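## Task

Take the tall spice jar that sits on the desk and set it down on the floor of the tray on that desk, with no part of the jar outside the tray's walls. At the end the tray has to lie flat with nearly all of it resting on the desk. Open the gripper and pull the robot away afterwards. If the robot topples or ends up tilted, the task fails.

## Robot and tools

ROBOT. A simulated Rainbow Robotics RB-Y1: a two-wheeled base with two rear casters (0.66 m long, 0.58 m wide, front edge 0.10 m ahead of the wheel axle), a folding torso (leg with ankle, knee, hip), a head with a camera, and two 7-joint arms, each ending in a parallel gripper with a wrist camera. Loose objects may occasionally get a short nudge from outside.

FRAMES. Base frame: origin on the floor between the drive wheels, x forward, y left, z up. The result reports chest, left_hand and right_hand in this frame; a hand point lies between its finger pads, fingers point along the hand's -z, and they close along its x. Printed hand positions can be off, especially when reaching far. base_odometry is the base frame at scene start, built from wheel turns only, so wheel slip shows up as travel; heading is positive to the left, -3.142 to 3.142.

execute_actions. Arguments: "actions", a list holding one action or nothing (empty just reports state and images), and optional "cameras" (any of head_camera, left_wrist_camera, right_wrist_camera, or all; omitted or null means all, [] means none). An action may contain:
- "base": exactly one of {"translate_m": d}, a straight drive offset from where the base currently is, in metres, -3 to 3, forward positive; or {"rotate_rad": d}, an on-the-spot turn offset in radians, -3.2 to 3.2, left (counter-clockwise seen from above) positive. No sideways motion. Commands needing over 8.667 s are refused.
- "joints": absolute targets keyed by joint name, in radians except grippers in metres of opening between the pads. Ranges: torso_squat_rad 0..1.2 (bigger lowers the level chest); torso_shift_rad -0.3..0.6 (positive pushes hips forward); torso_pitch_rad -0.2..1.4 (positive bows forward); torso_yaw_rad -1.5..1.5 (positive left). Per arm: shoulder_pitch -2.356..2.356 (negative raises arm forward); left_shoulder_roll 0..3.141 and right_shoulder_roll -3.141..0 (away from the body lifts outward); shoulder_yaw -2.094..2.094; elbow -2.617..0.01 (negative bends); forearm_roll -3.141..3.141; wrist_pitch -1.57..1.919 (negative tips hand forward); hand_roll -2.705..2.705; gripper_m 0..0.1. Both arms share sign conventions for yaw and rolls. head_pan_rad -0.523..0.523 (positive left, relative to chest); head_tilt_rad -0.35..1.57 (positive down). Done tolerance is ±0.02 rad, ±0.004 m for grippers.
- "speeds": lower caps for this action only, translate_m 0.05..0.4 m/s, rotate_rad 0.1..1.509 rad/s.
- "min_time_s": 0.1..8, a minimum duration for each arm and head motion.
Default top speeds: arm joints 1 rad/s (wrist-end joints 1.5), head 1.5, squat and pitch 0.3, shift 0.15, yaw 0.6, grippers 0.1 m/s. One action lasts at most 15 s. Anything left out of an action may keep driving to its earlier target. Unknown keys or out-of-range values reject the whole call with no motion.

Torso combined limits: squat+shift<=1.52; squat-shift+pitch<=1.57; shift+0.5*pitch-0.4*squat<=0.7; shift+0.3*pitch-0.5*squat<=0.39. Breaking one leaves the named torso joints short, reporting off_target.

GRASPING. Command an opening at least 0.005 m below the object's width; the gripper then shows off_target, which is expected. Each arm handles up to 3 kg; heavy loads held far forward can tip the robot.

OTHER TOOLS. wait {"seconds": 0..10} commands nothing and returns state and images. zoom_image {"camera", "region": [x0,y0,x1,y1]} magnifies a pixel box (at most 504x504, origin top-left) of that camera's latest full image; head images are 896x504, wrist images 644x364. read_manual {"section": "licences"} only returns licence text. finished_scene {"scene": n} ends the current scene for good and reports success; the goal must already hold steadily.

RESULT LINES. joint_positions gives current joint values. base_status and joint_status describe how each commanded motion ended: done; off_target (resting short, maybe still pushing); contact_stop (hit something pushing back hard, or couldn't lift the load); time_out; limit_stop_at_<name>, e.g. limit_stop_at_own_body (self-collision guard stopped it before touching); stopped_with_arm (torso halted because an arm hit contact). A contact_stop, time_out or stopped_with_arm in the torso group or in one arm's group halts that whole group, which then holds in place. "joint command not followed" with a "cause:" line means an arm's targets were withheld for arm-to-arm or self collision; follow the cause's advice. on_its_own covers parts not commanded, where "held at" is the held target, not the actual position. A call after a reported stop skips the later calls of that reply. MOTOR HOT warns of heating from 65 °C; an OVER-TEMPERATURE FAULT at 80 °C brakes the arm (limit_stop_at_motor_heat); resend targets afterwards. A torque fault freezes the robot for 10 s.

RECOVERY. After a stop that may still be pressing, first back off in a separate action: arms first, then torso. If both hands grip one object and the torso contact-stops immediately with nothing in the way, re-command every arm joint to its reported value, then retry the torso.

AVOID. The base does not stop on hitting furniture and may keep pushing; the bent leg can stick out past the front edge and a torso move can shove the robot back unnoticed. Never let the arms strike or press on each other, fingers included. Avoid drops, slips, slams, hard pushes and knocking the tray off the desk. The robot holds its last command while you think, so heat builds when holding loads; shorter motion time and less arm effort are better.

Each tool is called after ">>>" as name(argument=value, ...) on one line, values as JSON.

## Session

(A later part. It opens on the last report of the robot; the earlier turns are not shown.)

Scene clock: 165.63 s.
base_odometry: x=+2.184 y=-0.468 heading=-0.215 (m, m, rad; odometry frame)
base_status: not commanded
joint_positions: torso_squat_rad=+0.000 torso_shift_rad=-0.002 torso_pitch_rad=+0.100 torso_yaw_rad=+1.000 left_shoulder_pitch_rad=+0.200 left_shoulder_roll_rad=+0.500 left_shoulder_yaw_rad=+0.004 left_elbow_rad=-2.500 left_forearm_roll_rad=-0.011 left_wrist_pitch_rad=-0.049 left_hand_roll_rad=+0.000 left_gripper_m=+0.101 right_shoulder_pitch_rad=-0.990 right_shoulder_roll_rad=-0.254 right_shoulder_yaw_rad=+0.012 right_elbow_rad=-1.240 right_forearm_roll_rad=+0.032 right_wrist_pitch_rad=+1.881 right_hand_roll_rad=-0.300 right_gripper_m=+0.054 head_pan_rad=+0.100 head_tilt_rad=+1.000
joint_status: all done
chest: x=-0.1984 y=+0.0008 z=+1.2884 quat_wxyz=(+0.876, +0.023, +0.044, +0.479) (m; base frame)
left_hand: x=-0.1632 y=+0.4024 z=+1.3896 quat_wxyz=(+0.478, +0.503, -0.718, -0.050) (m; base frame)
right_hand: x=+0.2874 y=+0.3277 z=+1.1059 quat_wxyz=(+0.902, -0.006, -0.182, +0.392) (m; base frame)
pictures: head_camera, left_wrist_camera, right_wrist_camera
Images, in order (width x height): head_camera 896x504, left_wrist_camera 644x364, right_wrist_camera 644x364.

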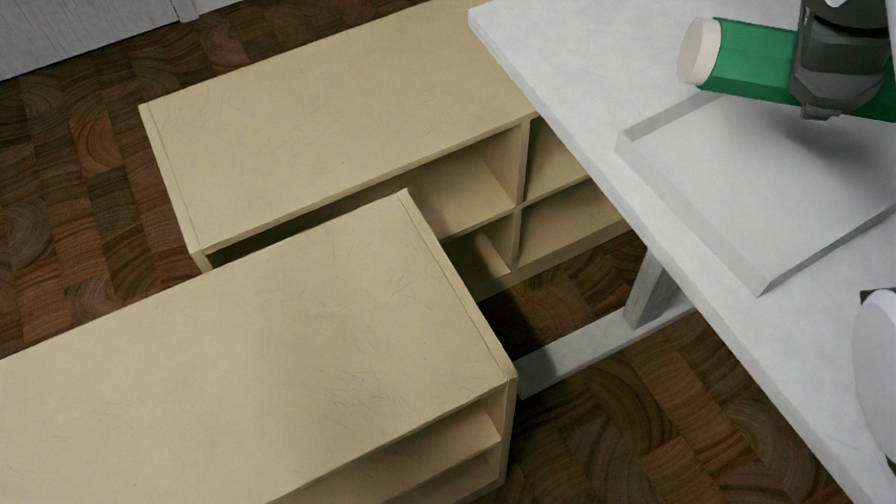

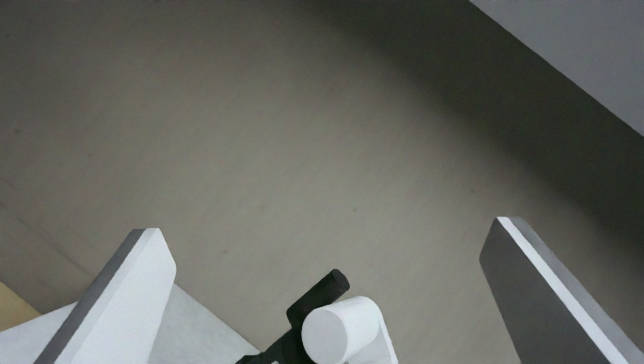

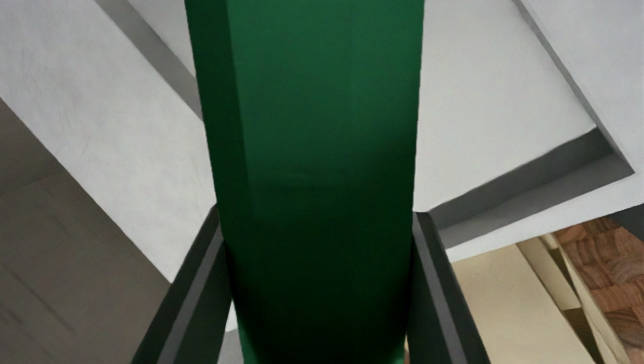

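>>> execute_actions(actions=[{"joints":{"right_hand_roll_rad":0.45,"torso_pitch_rad":0.22,"head_pan_rad":-0.3},"min_time_s":1}])

Scene clock: 175.33 s.
base_odometry: x=+2.184 y=-0.468 heading=-0.215 (m, m, rad; odometry frame)
base_status: not commanded
joint_positions: torso_squat_rad=+0.000 torso_shift_rad=-0.002 torso_pitch_rad=+0.220 torso_yaw_rad=+1.000 left_shoulder_pitch_rad=+0.200 left_shoulder_roll_rad=+0.500 left_shoulder_yaw_rad=+0.004 left_elbow_rad=-2.500 left_forearm_roll_rad=-0.011 left_wrist_pitch_rad=-0.049 left_hand_roll_rad=+0.000 left_gripper_m=+0.101 right_shoulder_pitch_rad=-0.990 right_shoulder_roll_rad=-0.254 right_shoulder_yaw_rad=+0.012 right_elbow_rad=-1.240 right_forearm_roll_rad=+0.032 right_wrist_pitch_rad=+1.881 right_hand_roll_rad=+0.450 right_gripper_m=+0.054 head_pan_rad=-0.300 head_tilt_rad=+1.000
joint_status: all done
chest: x=-0.1617 y=+0.0008 z=+1.2825 quat_wxyz=(+0.872, +0.052, +0.097, +0.477) (m; base frame)
left_hand: x=-0.1146 y=+0.4024 z=+1.3787 quat_wxyz=(+0.521, +0.499, -0.688, -0.081) (m; base frame)
right_hand: x=+0.2987 y=+0.3277 z=+1.0431 quat_wxyz=(+0.705, -0.030, -0.125, +0.698) (m; base frame)
pictures: head_camera, left_wrist_camera, right_wrist_camera
Images, in order (width x height): head_camera 896x504, left_wrist_camera 644x364, right_wrist_camera 644x364.

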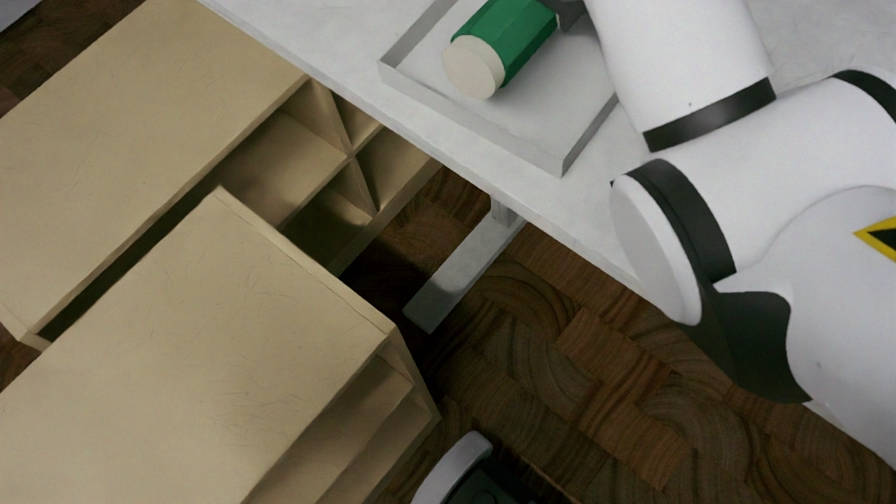

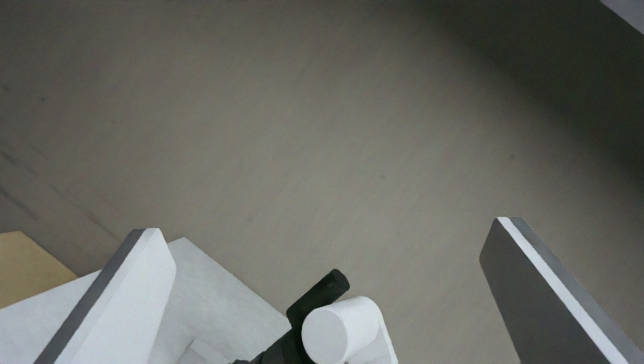

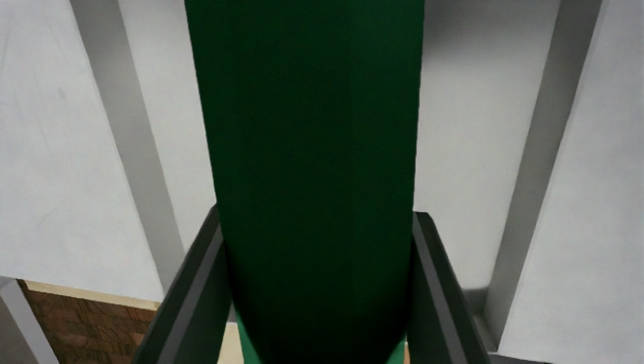

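>>> execute_actions(actions=[{"joints":{"torso_pitch_rad":0.29},"min_time_s":1}], cameras=["head_camera","right_wrist_camera"])

action 0: "min_time_s" has no arm or head joint beside it: it slows only arm and head motions. Command such a joint too, or leave it out

>>> execute_actions(actions=[{"joints":{"torso_pitch_rad":0.29,"head_tilt_rad":0.85}}], cameras=["head_camera","right_wrist_camera"])

Scene clock: 182.80 s.
base_odometry: x=+2.184 y=-0.468 heading=-0.215 (m, m, rad; odometry frame)
base_status: not commanded
joint_positions: torso_squat_rad=+0.000 torso_shift_rad=-0.002 torso_pitch_rad=+0.290 torso_yaw_rad=+1.000 left_shoulder_pitch_rad=+0.200 left_shoulder_roll_rad=+0.500 left_shoulder_yaw_rad=+0.004 left_elbow_rad=-2.500 left_forearm_roll_rad=-0.011 left_wrist_pitch_rad=-0.049 left_hand_roll_rad=+0.000 left_gripper_m=+0.101 right_shoulder_pitch_rad=-0.990 right_shoulder_roll_rad=-0.254 right_shoulder_yaw_rad=+0.012 right_elbow_rad=-1.240 right_forearm_roll_rad=+0.032 right_wrist_pitch_rad=+1.881 right_hand_roll_rad=+0.450 right_gripper_m=+0.054 head_pan_rad=-0.300 head_tilt_rad=+0.850
joint_status: all done
chest: x=-0.1408 y=+0.0008 z=+1.2770 quat_wxyz=(+0.868, +0.069, +0.127, +0.474) (m; base frame)
left_hand: x=-0.0871 y=+0.4024 z=+1.3698 quat_wxyz=(+0.544, +0.496, -0.670, -0.098) (m; base frame)
right_hand: x=+0.3018 y=+0.3276 z=+1.0061 quat_wxyz=(+0.709, -0.006, -0.101, +0.698) (m; base frame)
pictures: head_camera, right_wrist_camera
Images, in order (width x height): head_camera 896x504, right_wrist_camera 644x364.

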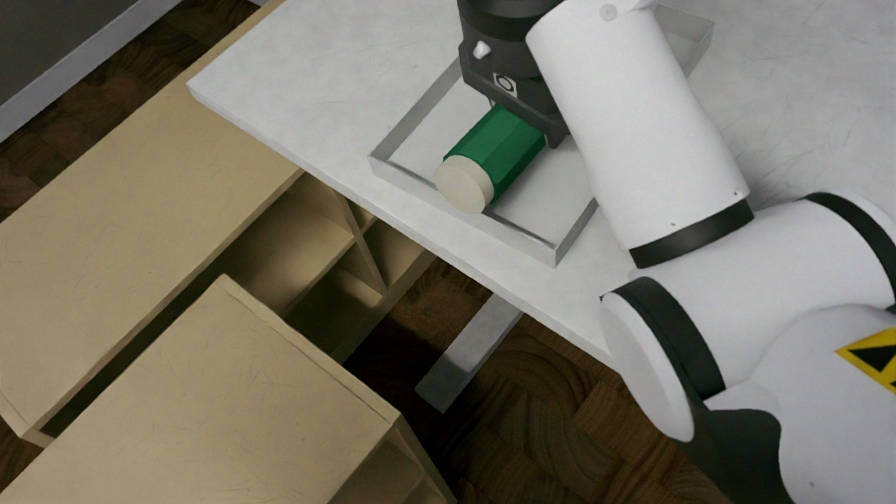

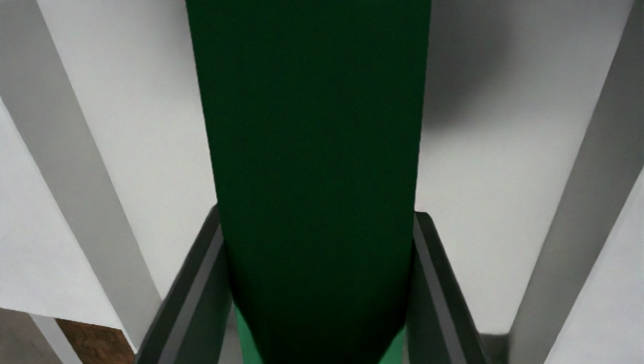

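>>> execute_actions(actions=[{"base":{"translate_m":0.04}}], cameras=[])

>>> execute_actions(actions=[{"joints":{"torso_pitch_rad":0.315}}], cameras=[])

>>> execute_actions(actions=[{"joints":{"right_gripper_m":0.085}}], cameras=[])

>>> execute_actions(actions=[{"joints":{"torso_pitch_rad":0.0,"head_tilt_rad":1.1}}], cameras=[])

>>> execute_actions(actions=[{"joints":{"right_elbow_rad":-2.2,"right_shoulder_pitch_rad":-0.3,"right_shoulder_roll_rad":-0.6,"head_pan_rad":-0.5,"head_tilt_rad":0.9}}], cameras=["head_camera"])

Scene clock: 190.73 s.
base_odometry: x=+2.223 y=-0.477 heading=-0.216 (m, m, rad; odometry frame)
base_status: done
joint_positions: torso_squat_rad=+0.000 torso_shift_rad=-0.002 torso_pitch_rad=+0.290 torso_yaw_rad=+1.000 left_shoulder_pitch_rad=+0.200 left_shoulder_roll_rad=+0.500 left_shoulder_yaw_rad=+0.004 left_elbow_rad=-2.500 left_forearm_roll_rad=-0.011 left_wrist_pitch_rad=-0.049 left_hand_roll_rad=+0.000 left_gripper_m=+0.101 right_shoulder_pitch_rad=-0.990 right_shoulder_roll_rad=-0.254 right_shoulder_yaw_rad=+0.012 right_elbow_rad=-1.240 right_forearm_roll_rad=+0.032 right_wrist_pitch_rad=+1.881 right_hand_roll_rad=+0.450 right_gripper_m=+0.054 head_pan_rad=-0.300 head_tilt_rad=+0.850
joint_status: not commanded
chest: x=-0.1408 y=+0.0008 z=+1.2770 quat_wxyz=(+0.868, +0.069, +0.127, +0.474) (m; base frame)
left_hand: x=-0.0871 y=+0.4024 z=+1.3698 quat_wxyz=(+0.544, +0.496, -0.670, -0.098) (m; base frame)
right_hand: x=+0.3018 y=+0.3276 z=+1.0061 quat_wxyz=(+0.709, -0.006, -0.101, +0.698) (m; base frame)
pictures: none
No camera images: the call's "cameras" was empty. Leave "cameras" out to get every camera's image.

Scene clock: 191.43 s.
base_odometry: x=+2.223 y=-0.477 heading=-0.216 (m, m, rad; odometry frame)
base_status: not commanded
joint_positions: torso_squat_rad=+0.001 torso_shift_rad=-0.002 torso_pitch_rad=+0.314 torso_yaw_rad=+1.000 left_shoulder_pitch_rad=+0.200 left_shoulder_roll_rad=+0.500 left_shoulder_yaw_rad=+0.004 left_elbow_rad=-2.500 left_forearm_roll_rad=-0.011 left_wrist_pitch_rad=-0.049 left_hand_roll_rad=+0.000 left_gripper_m=+0.101 right_shoulder_pitch_rad=-0.992 right_shoulder_roll_rad=-0.254 right_shoulder_yaw_rad=+0.012 right_elbow_rad=-1.241 right_forearm_roll_rad=+0.032 right_wrist_pitch_rad=+1.881 right_hand_roll_rad=+0.450 right_gripper_m=+0.053 head_pan_rad=-0.300 head_tilt_rad=+0.850
joint_status: all done
chest: x=-0.1336 y=+0.0007 z=+1.2747 quat_wxyz=(+0.867, +0.075, +0.138, +0.474) (m; base frame)
left_hand: x=-0.0776 y=+0.4022 z=+1.3662 quat_wxyz=(+0.553, +0.495, -0.663, -0.104) (m; base frame)
right_hand: x=+0.3025 y=+0.3280 z=+0.9940 quat_wxyz=(+0.710, +0.003, -0.093, +0.698) (m; base frame)
pictures: none
No camera images: the call's "cameras" was empty. Leave "cameras" out to get every camera's image.

Scene clock: 192.43 s.
base_odometry: x=+2.223 y=-0.477 heading=-0.216 (m, m, rad; odometry frame)
base_status: not commanded
joint_positions: torso_squat_rad=+0.000 torso_shift_rad=-0.002 torso_pitch_rad=+0.315 torso_yaw_rad=+1.000 left_shoulder_pitch_rad=+0.200 left_shoulder_roll_rad=+0.500 left_shoulder_yaw_rad=+0.004 left_elbow_rad=-2.500 left_forearm_roll_rad=-0.011 left_wrist_pitch_rad=-0.049 left_hand_roll_rad=+0.000 left_gripper_m=+0.101 right_shoulder_pitch_rad=-0.991 right_shoulder_roll_rad=-0.254 right_shoulder_yaw_rad=+0.012 right_elbow_rad=-1.240 right_forearm_roll_rad=+0.032 right_wrist_pitch_rad=+1.881 right_hand_roll_rad=+0.450 right_gripper_m=+0.085 head_pan_rad=-0.300 head_tilt_rad=+0.850
joint_status: all done
chest: x=-0.1335 y=+0.0007 z=+1.2747 quat_wxyz=(+0.867, +0.075, +0.138, +0.474) (m; base frame)
left_hand: x=-0.0775 y=+0.4023 z=+1.3662 quat_wxyz=(+0.553, +0.495, -0.663, -0.104) (m; base frame)
right_hand: x=+0.3024 y=+0.3277 z=+0.9932 quat_wxyz=(+0.710, +0.003, -0.092, +0.698) (m; base frame)
pictures: none
No camera images: the call's "cameras" was empty. Leave "cameras" out to get every camera's image.

Scene clock: 194.27 s.
base_odometry: x=+2.223 y=-0.477 heading=-0.216 (m, m, rad; odometry frame)
base_status: not commanded
joint_positions: torso_squat_rad=+0.000 torso_shift_rad=-0.002 torso_pitch_rad=+0.000 torso_yaw_rad=+1.000 left_shoulder_pitch_rad=+0.200 left_shoulder_roll_rad=+0.500 left_shoulder_yaw_rad=+0.004 left_elbow_rad=-2.500 left_forearm_roll_rad=-0.011 left_wrist_pitch_rad=-0.049 left_hand_roll_rad=+0.000 left_gripper_m=+0.101 right_shoulder_pitch_rad=-0.990 right_shoulder_roll_rad=-0.254 right_shoulder_yaw_rad=+0.012 right_elbow_rad=-1.240 right_forearm_roll_rad=+0.032 right_wrist_pitch_rad=+1.881 right_hand_roll_rad=+0.450 right_gripper_m=+0.085 head_pan_rad=-0.300 head_tilt_rad=+1.100
joint_status: all done
chest: x=-0.2294 y=+0.0007 z=+1.2899 quat_wxyz=(+0.878, -0.001, +0.000, +0.479) (m; base frame)
left_hand: x=-0.2045 y=+0.4023 z=+1.3942 quat_wxyz=(+0.442, +0.505, -0.741, -0.025) (m; base frame)
right_hand: x=+0.2723 y=+0.3277 z=+1.1571 quat_wxyz=(+0.687, -0.106, -0.202, +0.690) (m; base frame)
pictures: none
No camera images: the call's "cameras" was empty. Leave "cameras" out to get every camera's image.

Scene clock: 195.83 s.
base_odometry: x=+2.223 y=-0.477 heading=-0.216 (m, m, rad; odometry frame)
base_status: not commanded
joint_positions: torso_squat_rad=+0.000 torso_shift_rad=-0.002 torso_pitch_rad=+0.000 torso_yaw_rad=+1.000 left_shoulder_pitch_rad=+0.200 left_shoulder_roll_rad=+0.500 left_shoulder_yaw_rad=+0.004 left_elbow_rad=-2.500 left_forearm_roll_rad=-0.011 left_wrist_pitch_rad=-0.049 left_hand_roll_rad=+0.000 left_gripper_m=+0.101 right_shoulder_pitch_rad=-0.300 right_shoulder_roll_rad=-0.600 right_shoulder_yaw_rad=+0.012 right_elbow_rad=-2.200 right_forearm_roll_rad=+0.032 right_wrist_pitch_rad=+1.881 right_hand_roll_rad=+0.450 right_gripper_m=+0.085 head_pan_rad=-0.500 head_tilt_rad=+0.900
joint_status: all done
chest: x=-0.2294 y=+0.0008 z=+1.2899 quat_wxyz=(+0.878, -0.001, +0.000, +0.479) (m; base frame)
left_hand: x=-0.2045 y=+0.4023 z=+1.3942 quat_wxyz=(+0.442, +0.505, -0.741, -0.025) (m; base frame)
right_hand: x=+0.3274 y=+0.1415 z=+1.1731 quat_wxyz=(+0.644, -0.208, -0.368, +0.638) (m; base frame)
pictures: head_camera
Images, in order (width x height): head_camera 896x504.

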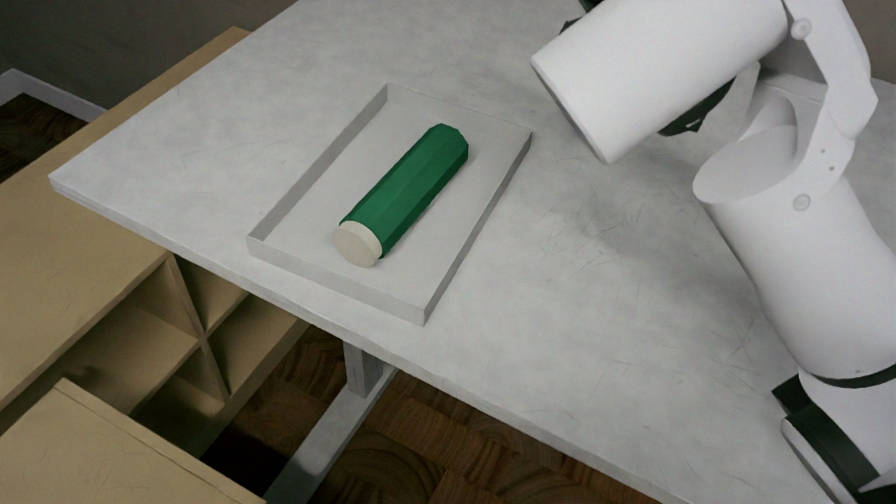

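>>> finished_scene(scene=1)

The scene is finished: the task was done.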